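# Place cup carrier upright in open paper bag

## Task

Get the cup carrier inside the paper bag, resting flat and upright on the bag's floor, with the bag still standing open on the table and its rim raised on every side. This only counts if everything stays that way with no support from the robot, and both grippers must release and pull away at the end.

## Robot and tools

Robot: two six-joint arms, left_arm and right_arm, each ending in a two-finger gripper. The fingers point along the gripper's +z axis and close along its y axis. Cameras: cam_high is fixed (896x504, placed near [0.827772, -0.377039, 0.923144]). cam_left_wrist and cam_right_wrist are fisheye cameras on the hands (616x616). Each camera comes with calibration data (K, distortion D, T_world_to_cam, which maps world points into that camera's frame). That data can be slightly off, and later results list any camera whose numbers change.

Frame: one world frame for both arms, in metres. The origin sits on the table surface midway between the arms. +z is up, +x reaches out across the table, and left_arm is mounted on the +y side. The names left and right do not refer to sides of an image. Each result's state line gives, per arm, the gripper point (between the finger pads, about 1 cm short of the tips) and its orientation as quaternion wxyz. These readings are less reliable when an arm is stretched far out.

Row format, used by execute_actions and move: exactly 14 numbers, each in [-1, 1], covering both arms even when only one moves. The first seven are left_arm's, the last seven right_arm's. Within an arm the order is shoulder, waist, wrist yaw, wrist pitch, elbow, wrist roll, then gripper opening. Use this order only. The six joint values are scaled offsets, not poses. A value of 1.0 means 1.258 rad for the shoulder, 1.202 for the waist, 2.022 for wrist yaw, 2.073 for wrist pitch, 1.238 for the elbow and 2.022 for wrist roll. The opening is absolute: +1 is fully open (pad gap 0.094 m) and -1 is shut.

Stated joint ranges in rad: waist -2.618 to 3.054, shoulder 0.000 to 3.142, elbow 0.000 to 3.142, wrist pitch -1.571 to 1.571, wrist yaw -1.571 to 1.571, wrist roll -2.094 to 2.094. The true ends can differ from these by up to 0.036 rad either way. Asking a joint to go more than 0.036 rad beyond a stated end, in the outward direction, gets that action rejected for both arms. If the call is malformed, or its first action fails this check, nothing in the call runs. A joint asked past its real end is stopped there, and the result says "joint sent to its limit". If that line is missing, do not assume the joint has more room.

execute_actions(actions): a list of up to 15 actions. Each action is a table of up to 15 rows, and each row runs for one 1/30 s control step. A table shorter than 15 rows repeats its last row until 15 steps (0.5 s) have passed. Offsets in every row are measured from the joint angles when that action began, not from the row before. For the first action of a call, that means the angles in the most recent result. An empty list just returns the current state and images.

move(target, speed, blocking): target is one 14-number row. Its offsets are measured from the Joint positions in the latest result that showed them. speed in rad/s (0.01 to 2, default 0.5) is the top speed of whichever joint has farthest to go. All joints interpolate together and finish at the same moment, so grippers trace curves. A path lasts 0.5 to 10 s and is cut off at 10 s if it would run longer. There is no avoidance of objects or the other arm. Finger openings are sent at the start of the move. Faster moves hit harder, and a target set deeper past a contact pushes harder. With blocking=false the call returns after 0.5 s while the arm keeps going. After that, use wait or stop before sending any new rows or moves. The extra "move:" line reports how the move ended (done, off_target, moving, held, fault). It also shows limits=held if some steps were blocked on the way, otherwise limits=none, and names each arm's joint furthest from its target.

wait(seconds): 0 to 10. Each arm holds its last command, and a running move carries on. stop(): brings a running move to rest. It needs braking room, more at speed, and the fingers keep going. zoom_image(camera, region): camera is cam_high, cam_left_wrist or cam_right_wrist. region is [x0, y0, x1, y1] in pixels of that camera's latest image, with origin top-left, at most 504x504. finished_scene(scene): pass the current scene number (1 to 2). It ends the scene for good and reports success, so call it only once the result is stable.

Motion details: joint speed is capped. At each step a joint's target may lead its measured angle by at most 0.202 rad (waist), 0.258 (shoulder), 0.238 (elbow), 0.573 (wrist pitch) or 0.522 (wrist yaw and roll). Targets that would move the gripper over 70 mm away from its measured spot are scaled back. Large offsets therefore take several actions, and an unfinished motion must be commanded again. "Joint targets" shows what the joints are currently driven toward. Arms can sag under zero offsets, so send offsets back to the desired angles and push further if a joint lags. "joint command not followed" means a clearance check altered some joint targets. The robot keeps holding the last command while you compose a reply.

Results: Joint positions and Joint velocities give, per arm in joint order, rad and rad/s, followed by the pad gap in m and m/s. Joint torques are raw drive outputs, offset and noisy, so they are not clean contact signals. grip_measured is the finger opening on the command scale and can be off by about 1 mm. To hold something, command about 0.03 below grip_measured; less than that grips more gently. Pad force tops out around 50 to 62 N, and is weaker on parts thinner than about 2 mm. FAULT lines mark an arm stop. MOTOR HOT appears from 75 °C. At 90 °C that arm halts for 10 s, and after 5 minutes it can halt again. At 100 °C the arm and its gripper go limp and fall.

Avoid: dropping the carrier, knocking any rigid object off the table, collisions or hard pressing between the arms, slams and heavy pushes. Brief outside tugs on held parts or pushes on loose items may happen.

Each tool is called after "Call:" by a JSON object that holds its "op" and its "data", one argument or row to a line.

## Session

Call:
{"op": "execute_actions", "data": {
  "actions": []
}}

Scene clock: 0.00 s.
left_arm: end_effector_position=(+0.4617, +0.4686, +0.2818) grip_measured=+1.000 end_effector_quat_wxyz=(+0.547, +0.511, +0.589, +0.306) | right_arm: end_effector_position=(+0.3887, -0.3615, +0.1887) grip_measured=+1.000 end_effector_quat_wxyz=(+0.545, -0.035, +0.797, +0.258)
Joint names: [shoulder, waist, wrist yaw, wrist pitch, elbow, wrist roll]
Joint positions: left_arm=[1.701 0.457 0.68  0.122 1.299 1.404 0.094] | right_arm=[ 1.281 -0.28  -0.918  0.195  0.621  0.02   0.094]
Joint velocities: left_arm=[-0.007 -0.012 -0.022  0.007  0.002  0.022  0.   ] | right_arm=[-0.007 -0.017 -0.007 -0.051 -0.007 -0.066  0.   ]
Joint torques (N m, as the arm reports them, + toward a larger angle): no reading
Joint targets: left_arm=[1.700 0.457 0.684 0.100 1.301 1.396] | right_arm=[1.271 -0.280 -0.925 0.201 0.631 0.017]
camera_calibration (this result's frames):
cam_left_wrist: T_world_to_cam=[[-0.280049, -0.125812, -0.951706, 0.451979], [-0.247148, 0.967406, -0.0551614, -0.262313], [0.927626, 0.219765, -0.302015, -0.340741], [0, 0, 0, 1]] pos_world=[0.377826, 0.38551, 0.312772]
cam_right_wrist: T_world_to_cam=[[0.292997, -0.85907, -0.419705, -0.342293], [-0.907553, -0.11177, -0.404789, 0.4183], [0.300832, 0.499507, -0.8124, 0.329203], [0, 0, 0, 1]] pos_world=[0.380886, -0.411739, 0.293105]

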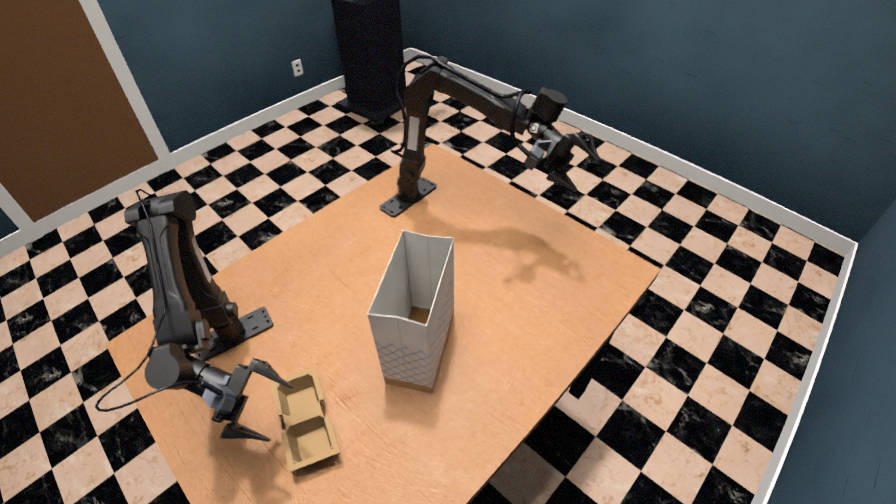

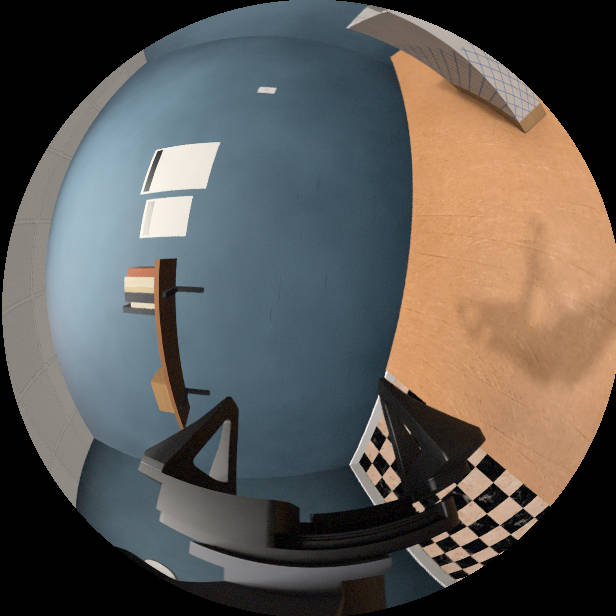

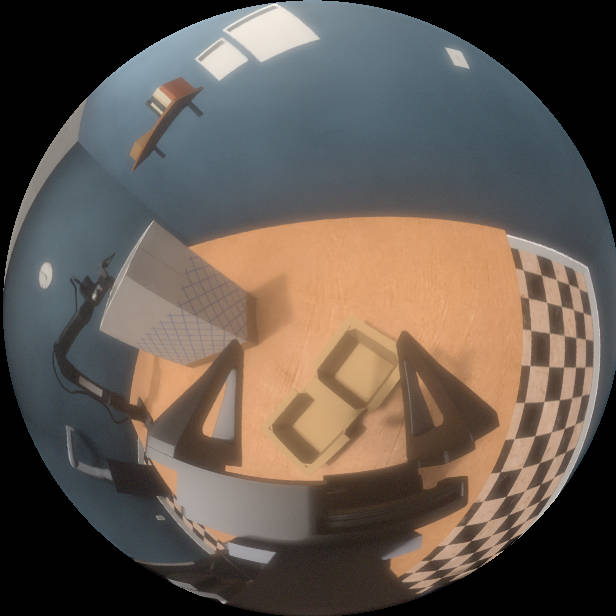

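Call:
{"op": "zoom_image", "data": {
  "camera": "cam_high",
  "region": [340, 215, 490, 405]
}}

Call:
{"op": "zoom_image", "data": {
  "camera": "cam_high",
  "region": [240, 350, 380, 490]
}}

Region (340, 215, 490, 405) of cam_high's 896x504 image, scaled by 2.653, with more detail than that image has; it fills the left 398 columns of this view, and the rest is white.

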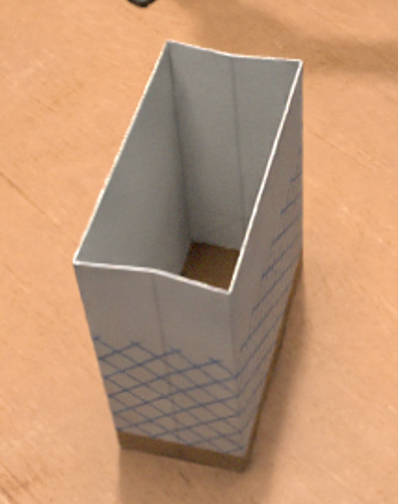

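Region (240, 350, 380, 490) of cam_high's 896x504 image, scaled by 3.600, with more detail than that image has.

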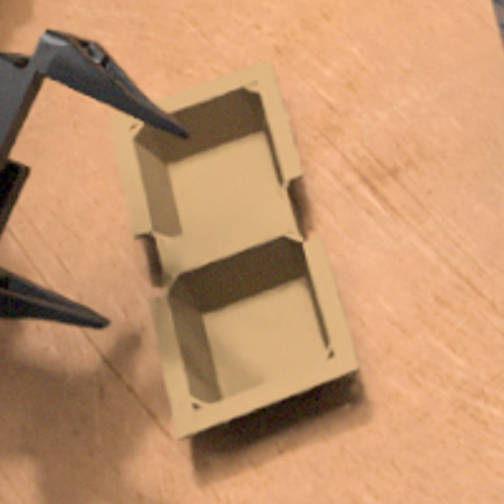

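Call:
{"op": "move", "data": {
  "target": [0.21,-0.547,-0.336,-0.728,0.847,-1.0,0.5, 0.405,0.379,0.454,-0.683,0.674,0.17,1],
  "speed": 1.2
}}

Call:
{"op": "move", "data": {
  "target": [0,-0.393,0,0,0.01,-0.276,0.5, 0,0,0,0,0,0,1],
  "speed": 0.6
}}

Scene clock: 10.00 s.
left_arm: end_effector_position=(+0.4195, +0.2524, +0.3014) grip_measured=+0.503 end_effector_quat_wxyz=(+0.263, -0.213, +0.934, -0.112) | right_arm: end_effector_position=(+0.3546, -0.3420, +0.0989) grip_measured=+1.000 end_effector_quat_wxyz=(+0.003, +0.196, +0.981, +0.005)
Joint names: [shoulder, waist, wrist yaw, wrist pitch, elbow, wrist roll]
Joint positions: left_arm=[ 1.953 -0.199  0.01  -1.368  2.329 -0.612  0.071] | right_arm=[ 1.785  0.166 -0.008 -1.206  1.428  0.356  0.094]
Joint velocities: left_arm=[-0.002  0.002  0.037  0.022 -0.012  0.007  0.   ] | right_arm=[ 0.002  0.002 -0.037 -0.051  0.022 -0.037  0.   ]
Joint torques (N m, as the arm reports them, + toward a larger angle): left_arm=[-9.51 -0.06 -0.04  1.08  6.22 -0.05] | right_arm=[-7.71  0.66  0.02 -0.22  7.81  0.08]
Joint targets: left_arm=[1.965 -0.201 0.001 -1.388 2.348 -0.618] | right_arm=[1.790 0.176 0.001 -1.221 1.455 0.364]
move: off_target (right_arm); limits=none; left_arm: farthest joint: the elbow, 0.019 radians from its target (1.049 radians at the start); right_arm: farthest joint: the elbow, 0.027 radians from its target (0.835 radians at the start)
camera_calibration (this result's frames):
cam_left_wrist: T_world_to_cam=[[0.187684, -0.942885, 0.275213, 0.0718269], [-0.969593, -0.222648, -0.101573, 0.554908], [0.157047, -0.247781, -0.956002, 0.39017], [0, 0, 0, 1]] pos_world=[0.463279, 0.287951, 0.409599]
cam_right_wrist: T_world_to_cam=[[-0.438475, -0.898666, 0.0117743, -0.150085], [-0.629854, 0.31661, 0.709255, 0.29098], [-0.641111, 0.303574, -0.704854, 0.5131], [0, 0, 0, 1]] pos_world=[0.446421, -0.382768, 0.157049]

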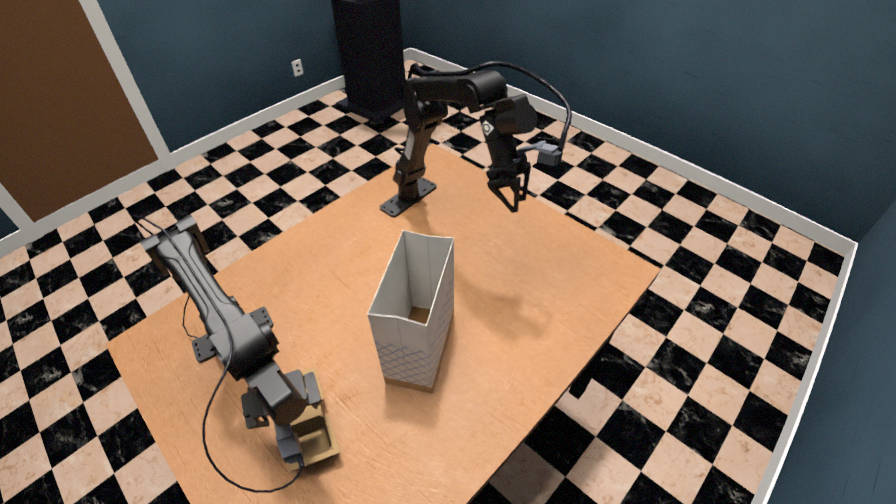

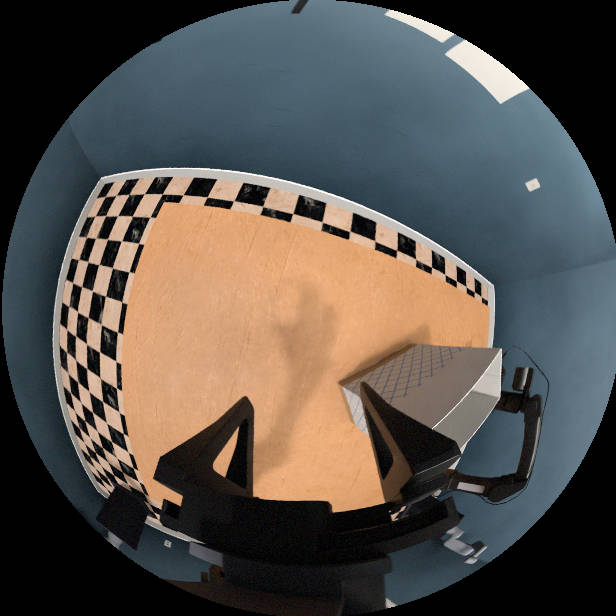

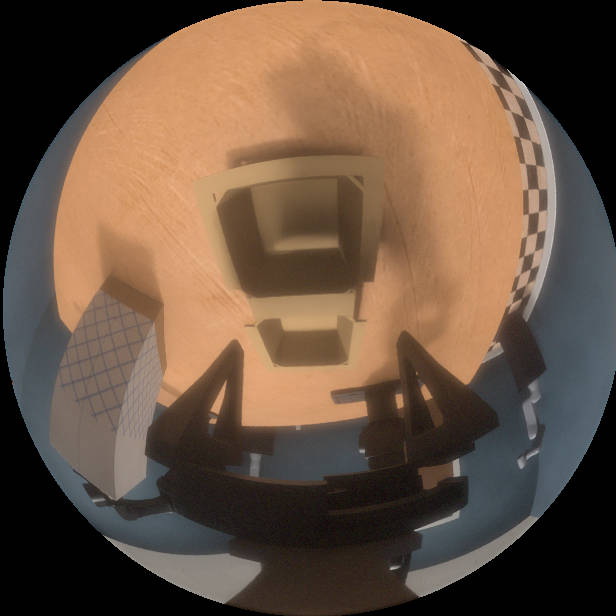

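Scene clock: 11.77 s.
left_arm: end_effector_position=(+0.3343, +0.0516, +0.3014) grip_measured=+0.503 end_effector_quat_wxyz=(+0.171, -0.248, +0.926, -0.228) | right_arm: end_effector_position=(+0.3546, -0.3420, +0.0989) grip_measured=+1.000 end_effector_quat_wxyz=(+0.003, +0.196, +0.981, +0.005)
Joint names: [shoulder, waist, wrist yaw, wrist pitch, elbow, wrist roll]
Joint positions: left_arm=[ 1.953 -0.676  0.015 -1.368  2.329 -1.165  0.071] | right_arm=[ 1.785  0.166 -0.008 -1.206  1.428  0.356  0.094]
Joint velocities: left_arm=[ 0.002 -0.012 -0.007 -0.007 -0.007  0.022  0.001] | right_arm=[-0.007  0.002 -0.051  0.051 -0.002  0.022  0.   ]
Joint torques (N m, as the arm reports them, + toward a larger angle): left_arm=[-10.28   0.22  -0.03   1.25   5.83  -0.01] | right_arm=[-8.14  0.02  0.   -0.05  5.66  0.02]
Joint targets: left_arm=[1.953 -0.672 0.009 -1.368 2.341 -1.170] | right_arm=[1.785 0.166 -0.008 -1.206 1.428 0.356]
move: done; limits=none; left_arm: farthest joint: the elbow, 0.012 radians from its target (0.012 radians at the start); right_arm: farthest joint: the waist, 0.000 radians from its target (0.000 radians at the start)
camera_calibration (this result's frames):
cam_left_wrist: T_world_to_cam=[[0.225081, -0.836982, 0.498798, -0.186854], [-0.973592, -0.213259, 0.0814809, 0.373298], [0.0381754, -0.503966, -0.862879, 0.378693], [0, 0, 0, 1]] pos_world=[0.391041, 0.114064, 0.389552]
cam_right_wrist: T_world_to_cam=[[-0.438475, -0.898666, 0.0117743, -0.150085], [-0.629854, 0.31661, 0.709255, 0.29098], [-0.641111, 0.303574, -0.704854, 0.5131], [0, 0, 0, 1]] pos_world=[0.446421, -0.382768, 0.157049]

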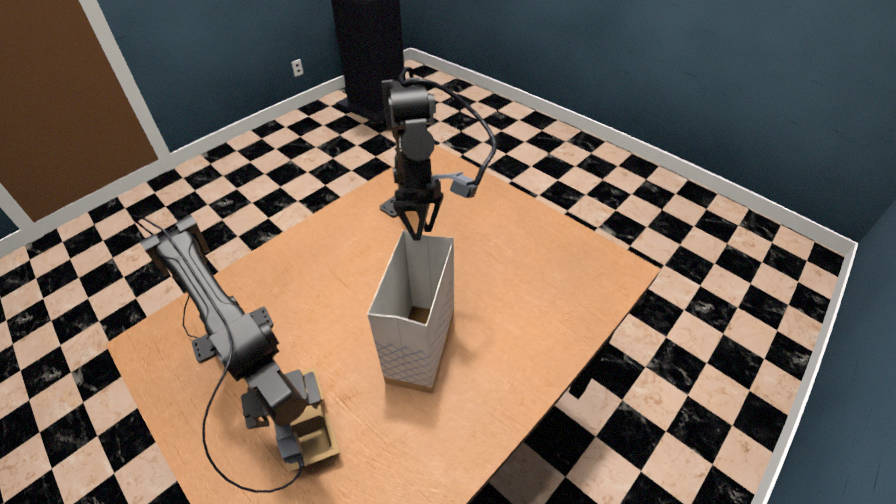

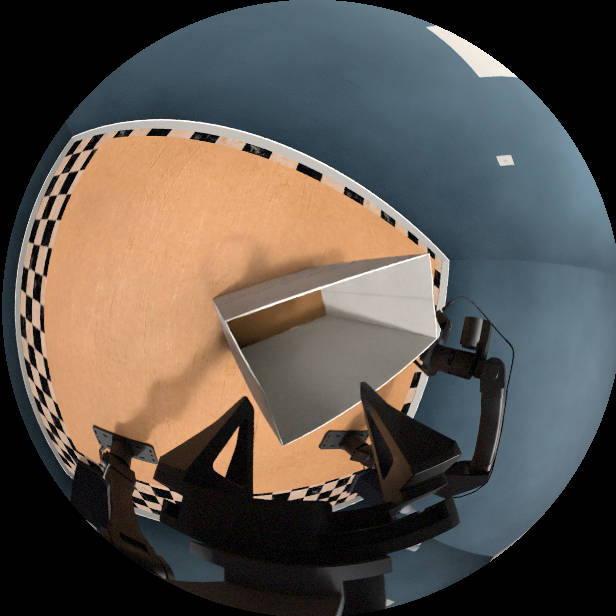

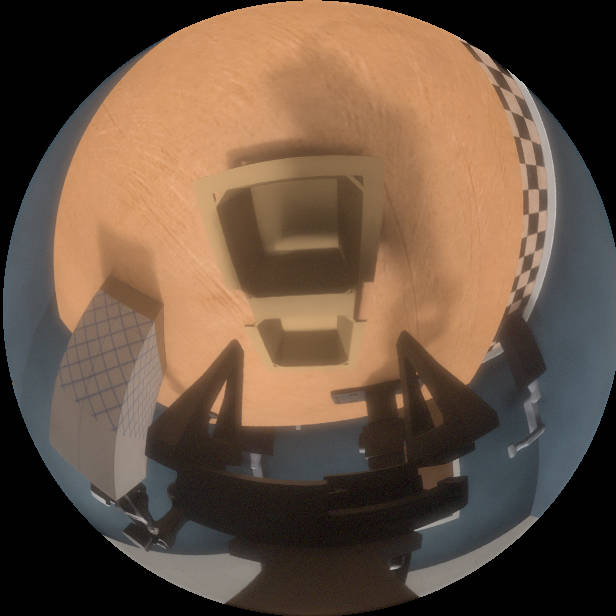

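Call:
{"op": "zoom_image", "data": {
  "camera": "cam_right_wrist",
  "region": [190, 230, 430, 400]
}}

Region (190, 230, 430, 400) of cam_right_wrist's 616x616 image, scaled by 2.100, with more detail than that image has; it fills the top 357 rows of this view, and the rest is white.

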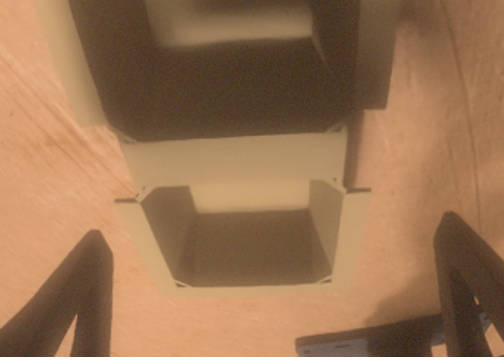

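Call:
{"op": "move", "data": {
  "target": [0,0.023,-0.007,0.02,-0.15,0,0.5, 0.015,0.041,0,0.055,-0.08,0.022,1],
  "speed": 0.25
}}

Scene clock: 15.80 s.
left_arm: end_effector_position=(+0.3342, +0.0635, +0.2472) grip_measured=+0.503 end_effector_quat_wxyz=(+0.133, -0.263, +0.939, -0.175) | right_arm: end_effector_position=(+0.3500, -0.3296, +0.0705) grip_measured=+1.000 end_effector_quat_wxyz=(-0.005, +0.195, +0.981, +0.003)
Joint names: [shoulder, waist, wrist yaw, wrist pitch, elbow, wrist roll]
Joint positions: left_arm=[ 1.953 -0.656  0.013 -1.329  2.155 -1.166  0.071] | right_arm=[ 1.801  0.204 -0.008 -1.113  1.334  0.393  0.094]
Joint velocities: left_arm=[ 0.012 -0.007  0.022 -0.066  0.002  0.037 -0.001] | right_arm=[-0.012  0.017 -0.022 -0.007 -0.012 -0.037  0.   ]
Joint torques (N m, as the arm reports them, + toward a larger angle): left_arm=[-10.71   0.57  -0.04   1.02   4.58  -0.01] | right_arm=[-7.81  0.81 -0.01  0.15  5.1   0.06]
Joint targets: left_arm=[1.953 -0.648 0.001 -1.327 2.143 -1.165] | right_arm=[1.804 0.216 -0.008 -1.092 1.329 0.401]
move: off_target (right_arm); limits=none; left_arm: farthest joint: the elbow, 0.012 radians from its target (0.186 radians at the start); right_arm: farthest joint: the wrist pitch, 0.021 radians from its target (0.114 radians at the start)
camera_calibration (this result's frames):
cam_left_wrist: T_world_to_cam=[[0.292414, -0.867758, 0.401859, -0.146355], [-0.95512, -0.244225, 0.167628, 0.35467], [-0.0473162, -0.43284, -0.900228, 0.371231], [0, 0, 0, 1]] pos_world=[0.399115, 0.120302, 0.333554]
cam_right_wrist: T_world_to_cam=[[-0.437176, -0.899172, 0.0191309, -0.141744], [-0.617729, 0.315663, 0.720255, 0.299029], [-0.653672, 0.303061, -0.693445, 0.48978], [0, 0, 0, 1]] pos_world=[0.442908, -0.370278, 0.12697]

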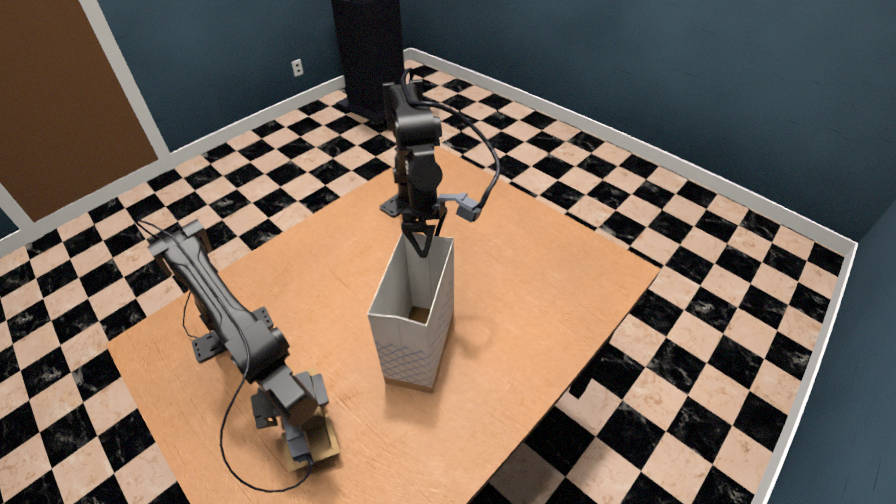

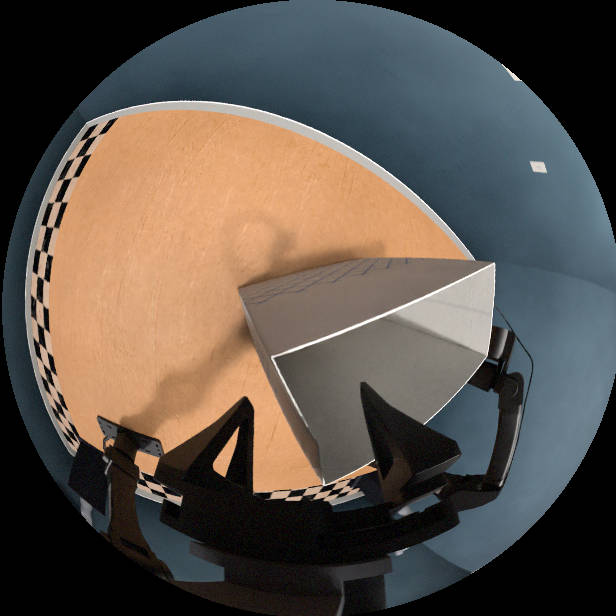

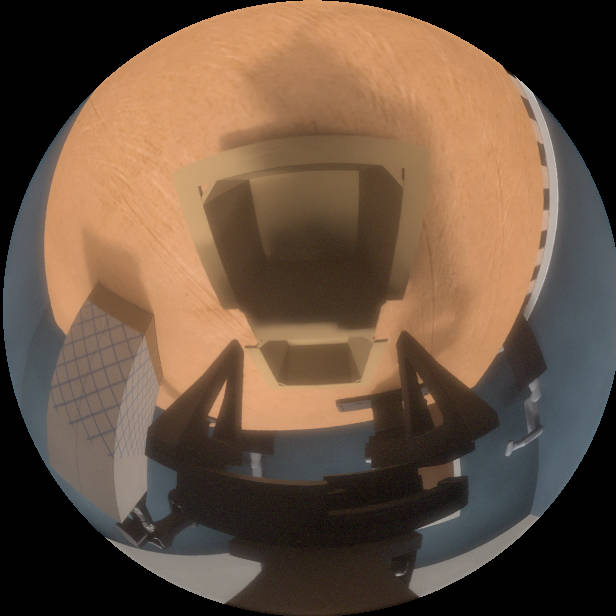

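Call:
{"op": "move", "data": {
  "target": [0,0,0,0,0,0,-1, 0.032,0,0,0.08,-0.086,0,1],
  "speed": 0.25
}}

Scene clock: 17.50 s.
left_arm: end_effector_position=(+0.3342, +0.0634, +0.2472) grip_measured=-0.982 end_effector_quat_wxyz=(+0.133, -0.263, +0.939, -0.176) | right_arm: end_effector_position=(+0.3513, -0.3296, +0.0350) grip_measured=+1.000 end_effector_quat_wxyz=(-0.001, +0.195, +0.981, +0.004)
Joint names: [shoulder, waist, wrist yaw, wrist pitch, elbow, wrist roll]
Joint positions: left_arm=[ 1.953 -0.656  0.014 -1.329  2.155 -1.166  0.001] | right_arm=[ 1.838  0.204 -0.008 -0.968  1.234  0.393  0.094]
Joint velocities: left_arm=[-0.002 -0.007 -0.037 -0.007 -0.007 -0.007  0.   ] | right_arm=[ 0.007 -0.002  0.051  0.037 -0.012 -0.066  0.   ]
Joint torques (N m, as the arm reports them, + toward a larger angle): left_arm=[-10.99  -0.06   0.05   1.04   5.4    0.04] | right_arm=[-8.04  0.01 -0.01  0.12  4.91  0.01]
Joint targets: left_arm=[1.953 -0.656 0.013 -1.330 2.155 -1.166] | right_arm=[1.841 0.204 -0.008 -0.947 1.228 0.392]
move: off_target (right_arm); limits=none; left_arm: farthest joint: the wrist yaw, 0.001 radians from its target (0.000 radians at the start); right_arm: farthest joint: the wrist pitch, 0.021 radians from its target (0.165 radians at the start)
camera_calibration (this result's frames):
cam_left_wrist: T_world_to_cam=[[0.292165, -0.867539, 0.402513, -0.146601], [-0.955186, -0.243781, 0.167902, 0.354541], [-0.0475367, -0.433529, -0.899885, 0.371232], [0, 0, 0, 1]] pos_world=[0.399131, 0.120188, 0.333546]
cam_right_wrist: T_world_to_cam=[[-0.437316, -0.899172, 0.015633, -0.140322], [-0.623479, 0.315667, 0.715282, 0.327543], [-0.648096, 0.303057, -0.698661, 0.464303], [0, 0, 0, 1]] pos_world=[0.443764, -0.370279, 0.0922983]

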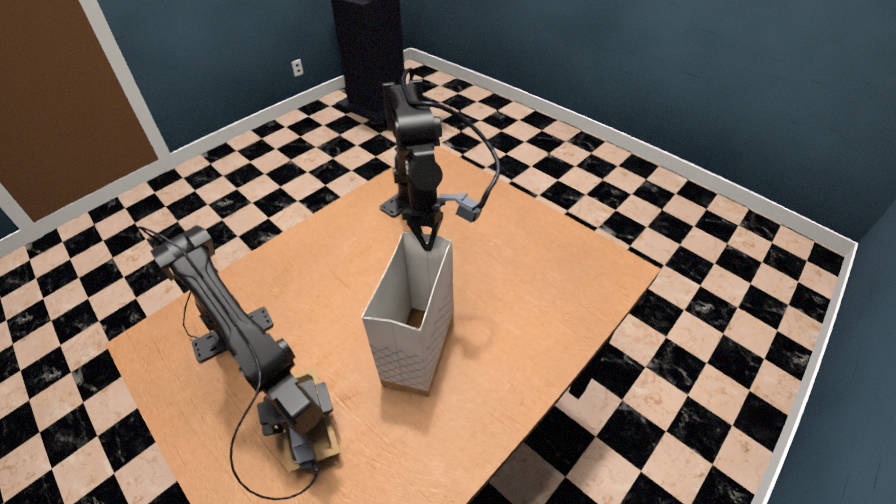

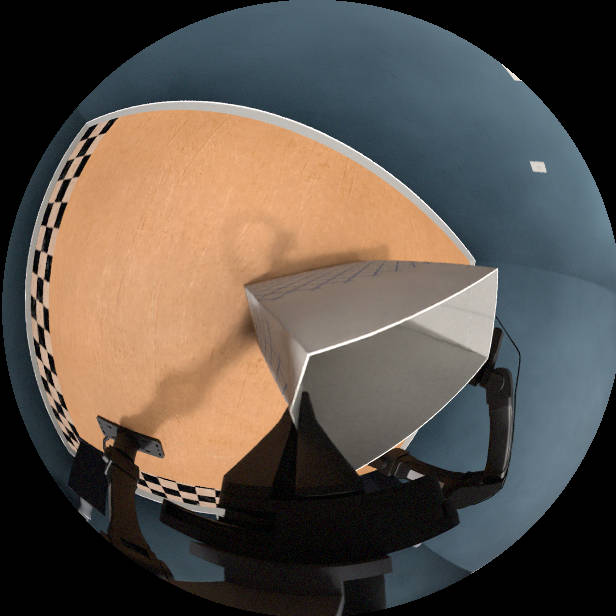

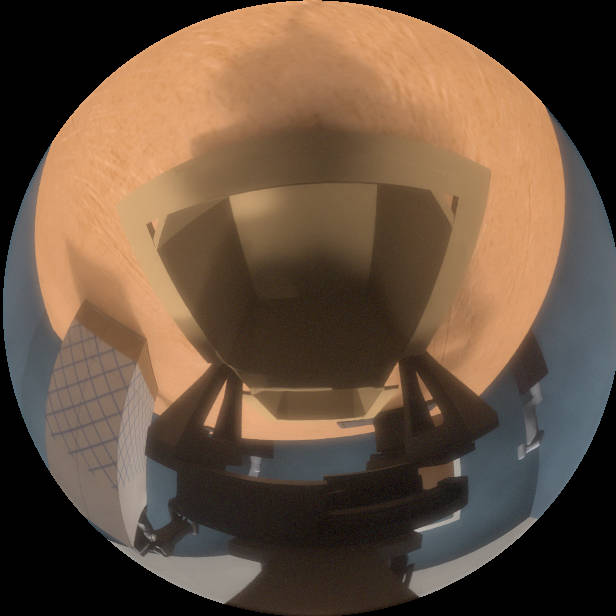

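Call:
{"op": "move", "data": {
  "target": [-0.277,0.04,0,0.03,-0.339,-0.1,-1, 0,0,0,0,0,0,0.55],
  "speed": 0.25
}}

Scene clock: 20.80 s.
left_arm: end_effector_position=(+0.2762, +0.1226, +0.2479) grip_measured=-0.982 end_effector_quat_wxyz=(+0.115, -0.373, +0.903, -0.180) | right_arm: end_effector_position=(+0.3514, -0.3295, +0.0350) grip_measured=+0.654 end_effector_quat_wxyz=(-0.001, +0.196, +0.981, +0.004)
Joint names: [shoulder, waist, wrist yaw, wrist pitch, elbow, wrist roll]
Joint positions: left_arm=[ 1.62  -0.616  0.014 -1.271  1.751 -1.363  0.001] | right_arm=[ 1.838  0.204 -0.009 -0.967  1.234  0.393  0.078]
Joint velocities: left_arm=[-0.012 -0.007  0.007  0.022 -0.017 -0.066 -0.   ] | right_arm=[-0.027 -0.007  0.022  0.037 -0.012 -0.022 -0.001]
Joint torques (N m, as the arm reports them, + toward a larger angle): left_arm=[-9.04  0.61  0.05  1.01  4.37  0.  ] | right_arm=[-8.31  0.02  0.   -0.07  5.36  0.01]
Joint targets: left_arm=[1.604 -0.608 0.014 -1.267 1.735 -1.368] | right_arm=[1.838 0.204 -0.009 -0.968 1.234 0.393]
move: done; limits=none; left_arm: farthest joint: the shoulder, 0.015 radians from its target (0.348 radians at the start); right_arm: farthest joint: the wrist pitch, 0.001 radians from its target (0.001 radians at the start)
camera_calibration (this result's frames):
cam_left_wrist: T_world_to_cam=[[0.495397, -0.756198, 0.427488, -0.154493], [-0.868667, -0.431237, 0.243829, 0.293765], [-0.0000342821, -0.492137, -0.870518, 0.381526], [0, 0, 0, 1]] pos_world=[0.331732, 0.197618, 0.32654]
cam_right_wrist: T_world_to_cam=[[-0.437665, -0.899017, 0.0147819, -0.139954], [-0.623629, 0.31536, 0.715286, 0.32751], [-0.647716, 0.303837, -0.698675, 0.464448], [0, 0, 0, 1]] pos_world=[0.443822, -0.370222, 0.0923033]

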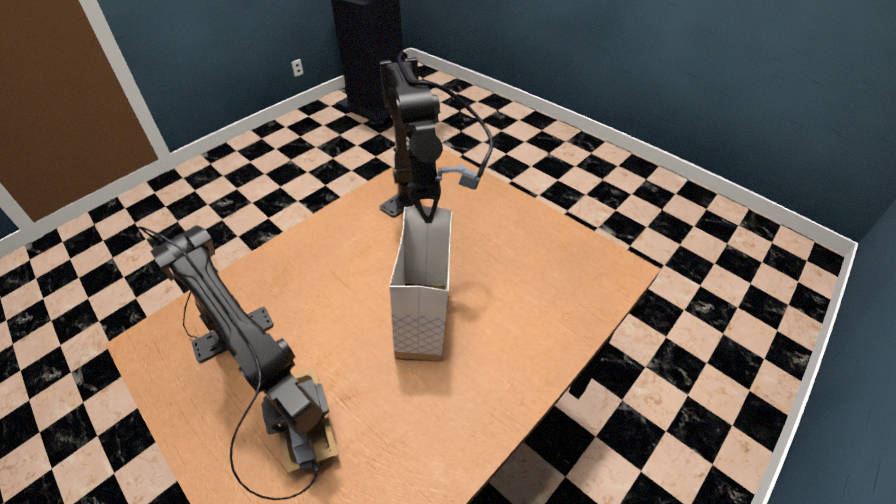

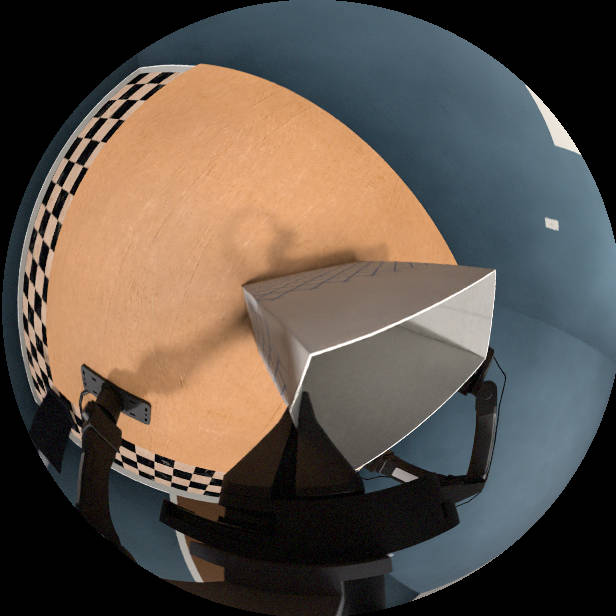

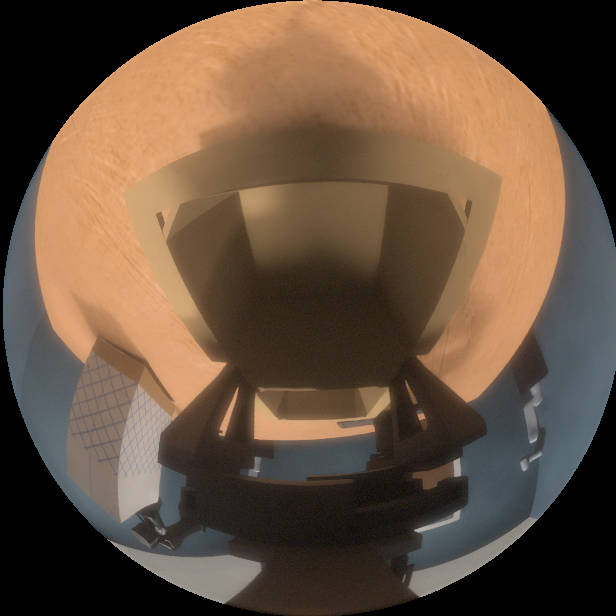

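Call:
{"op": "execute_actions", "data": {
  "actions": []
}}

Scene clock: 23.63 s.
left_arm: end_effector_position=(+0.2762, +0.1226, +0.2479) grip_measured=-0.982 end_effector_quat_wxyz=(+0.115, -0.373, +0.903, -0.180) | right_arm: end_effector_position=(+0.3514, -0.3295, +0.0350) grip_measured=+0.654 end_effector_quat_wxyz=(-0.001, +0.196, +0.981, +0.004)
Joint names: [shoulder, waist, wrist yaw, wrist pitch, elbow, wrist roll]
Joint positions: left_arm=[ 1.62  -0.616  0.014 -1.271  1.751 -1.363  0.001] | right_arm=[ 1.838  0.204 -0.009 -0.967  1.234  0.393  0.078]
Joint velocities: left_arm=[ 0.002  0.007  0.037 -0.037 -0.012  0.007 -0.001] | right_arm=[-0.002  0.007 -0.022  0.037 -0.002  0.037  0.   ]
Joint torques (N m, as the arm reports them, + toward a larger angle): left_arm=[-8.74  0.37  0.04  1.11  4.41 -0.07] | right_arm=[-8.29  0.01  0.   -0.08  5.37  0.02]
Joint targets: left_arm=[1.604 -0.608 0.014 -1.267 1.735 -1.368] | right_arm=[1.838 0.204 -0.009 -0.968 1.234 0.393]
camera_calibration (this result's frames):
cam_left_wrist: T_world_to_cam=[[0.495698, -0.75597, 0.427542, -0.154617], [-0.868495, -0.431507, 0.243965, 0.293717], [0.0000568768, -0.492251, -0.870453, 0.381499], [0, 0, 0, 1]] pos_world=[0.331713, 0.197648, 0.326526]
cam_right_wrist: T_world_to_cam=[[-0.437665, -0.899017, 0.0147819, -0.139954], [-0.623629, 0.31536, 0.715286, 0.32751], [-0.647716, 0.303837, -0.698675, 0.464448], [0, 0, 0, 1]] pos_world=[0.443822, -0.370222, 0.0923033]

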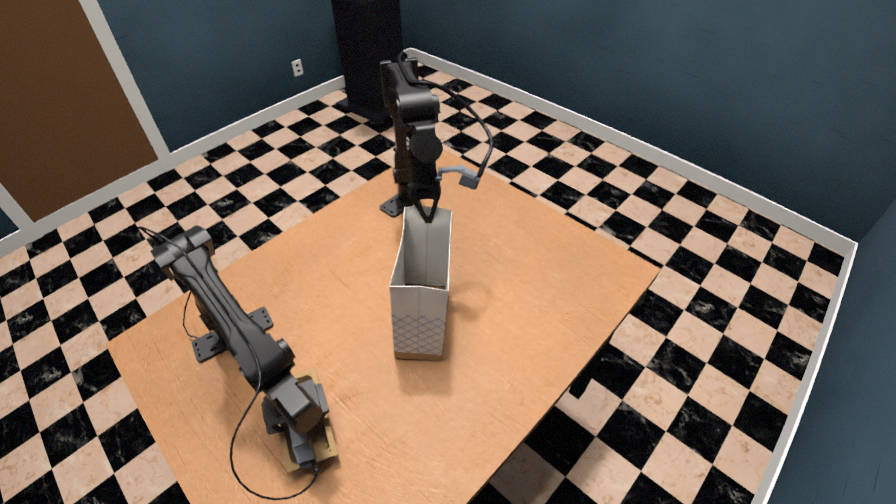

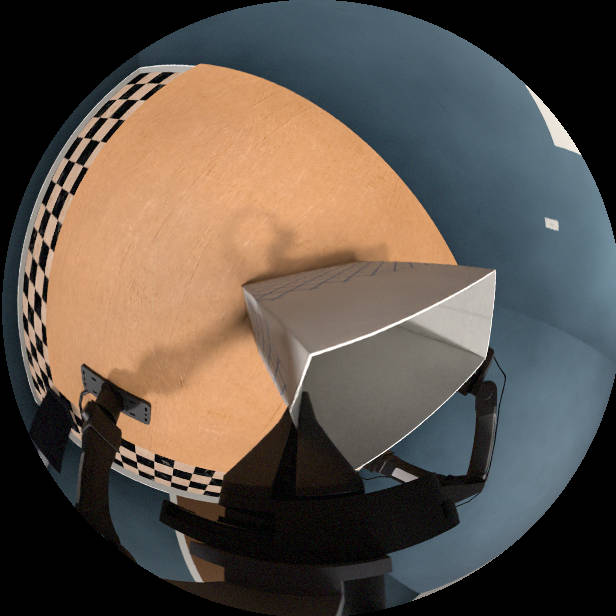

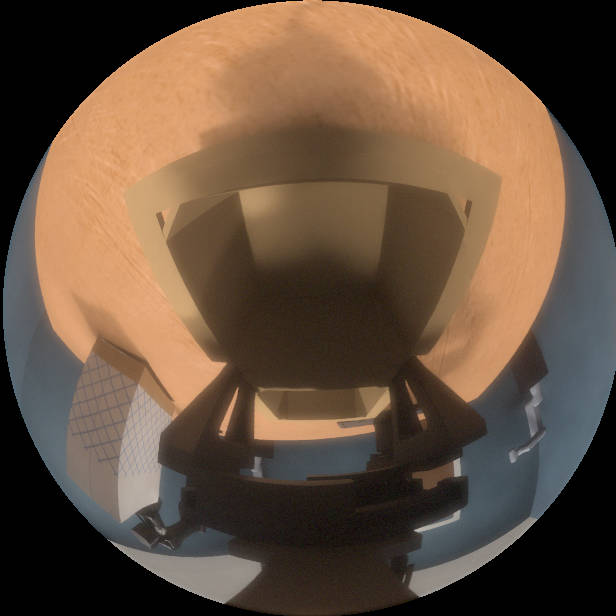

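Call:
{"op": "move", "data": {
  "target": [-0.2305,0.058,0,-0.033,-0.193,-0.103,-1,-0.094,0,0,-0.1,0.088,0,0.61],
  "speed": 0.12
}}

Scene clock: 27.27 s.
left_arm: end_effector_position=(+0.2218, +0.1795, +0.2531) grip_measured=-0.982 end_effector_quat_wxyz=(+0.102, -0.489, +0.846, -0.188) | right_arm: end_effector_position=(+0.3352, -0.3295, +0.0810) grip_measured=+0.654 end_effector_quat_wxyz=(-0.012, +0.196, +0.981, +0.002)
Joint names: [shoulder, waist, wrist yaw, wrist pitch, elbow, wrist roll]
Joint positions: left_arm=[ 1.347 -0.554  0.015 -1.319  1.527 -1.566  0.001] | right_arm=[ 1.751  0.204 -0.009 -1.159  1.316  0.393  0.078]
Joint velocities: left_arm=[-0.007 -0.022 -0.066  0.037  0.002 -0.007  0.   ] | right_arm=[-0.002 -0.007 -0.022 -0.11  -0.022 -0.081 -0.   ]
Joint torques (N m, as the arm reports them, + toward a larger angle): left_arm=[-6.    0.65  0.06  0.9   4.21  0.  ] | right_arm=[-10.26   0.     0.    -0.28   7.73   0.02]
Joint targets: left_arm=[1.330 -0.546 0.014 -1.339 1.512 -1.571] | right_arm=[1.720 0.204 -0.009 -1.174 1.343 0.393]
move: off_target (right_arm); limits=none; left_arm: farthest joint: the wrist pitch, 0.020 radians from its target (0.068 radians at the start); right_arm: farthest joint: the shoulder, 0.032 radians from its target (0.118 radians at the start)
camera_calibration (this result's frames):
cam_left_wrist: T_world_to_cam=[[0.680849, -0.579065, 0.448474, -0.165073], [-0.7271, -0.608074, 0.318703, 0.251124], [0.0881554, -0.543074, -0.835044, 0.394693], [0, 0, 0, 1]] pos_world=[0.260187, 0.271462, 0.323583]
cam_right_wrist: T_world_to_cam=[[-0.437212, -0.899017, 0.0247808, -0.148699], [-0.607095, 0.315349, 0.729377, 0.277798], [-0.663536, 0.303848, -0.683664, 0.490131], [0, 0, 0, 1]] pos_world=[0.428857, -0.370212, 0.13615]

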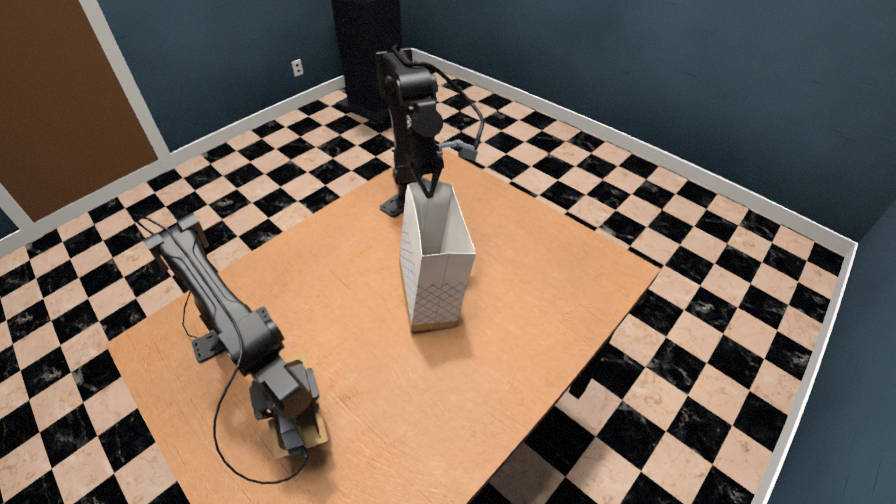

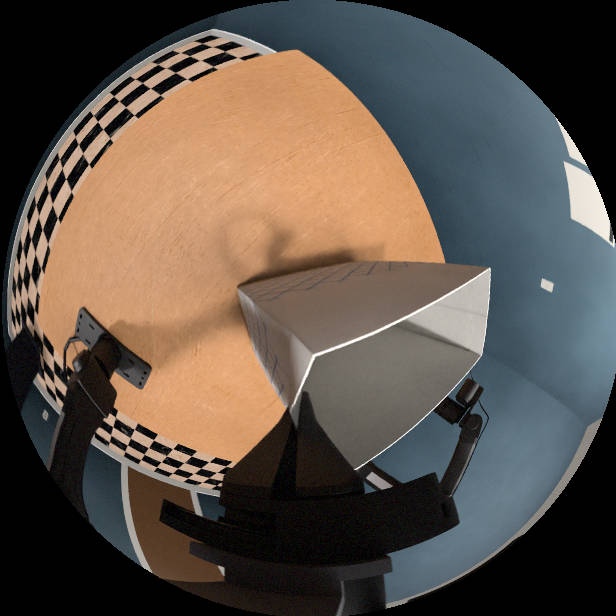

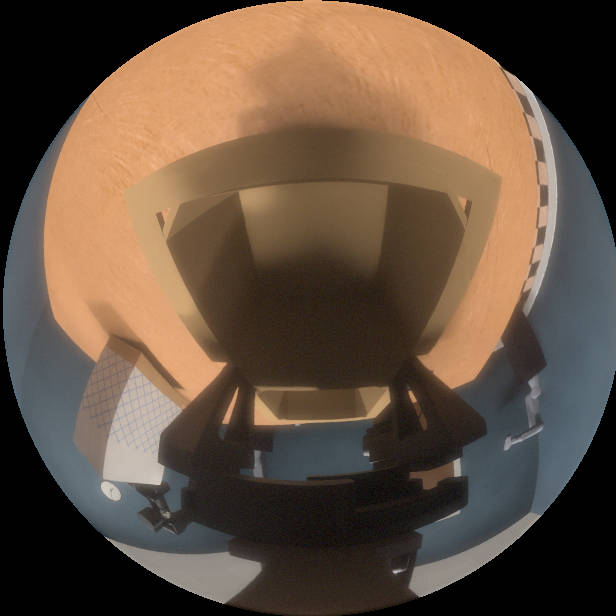

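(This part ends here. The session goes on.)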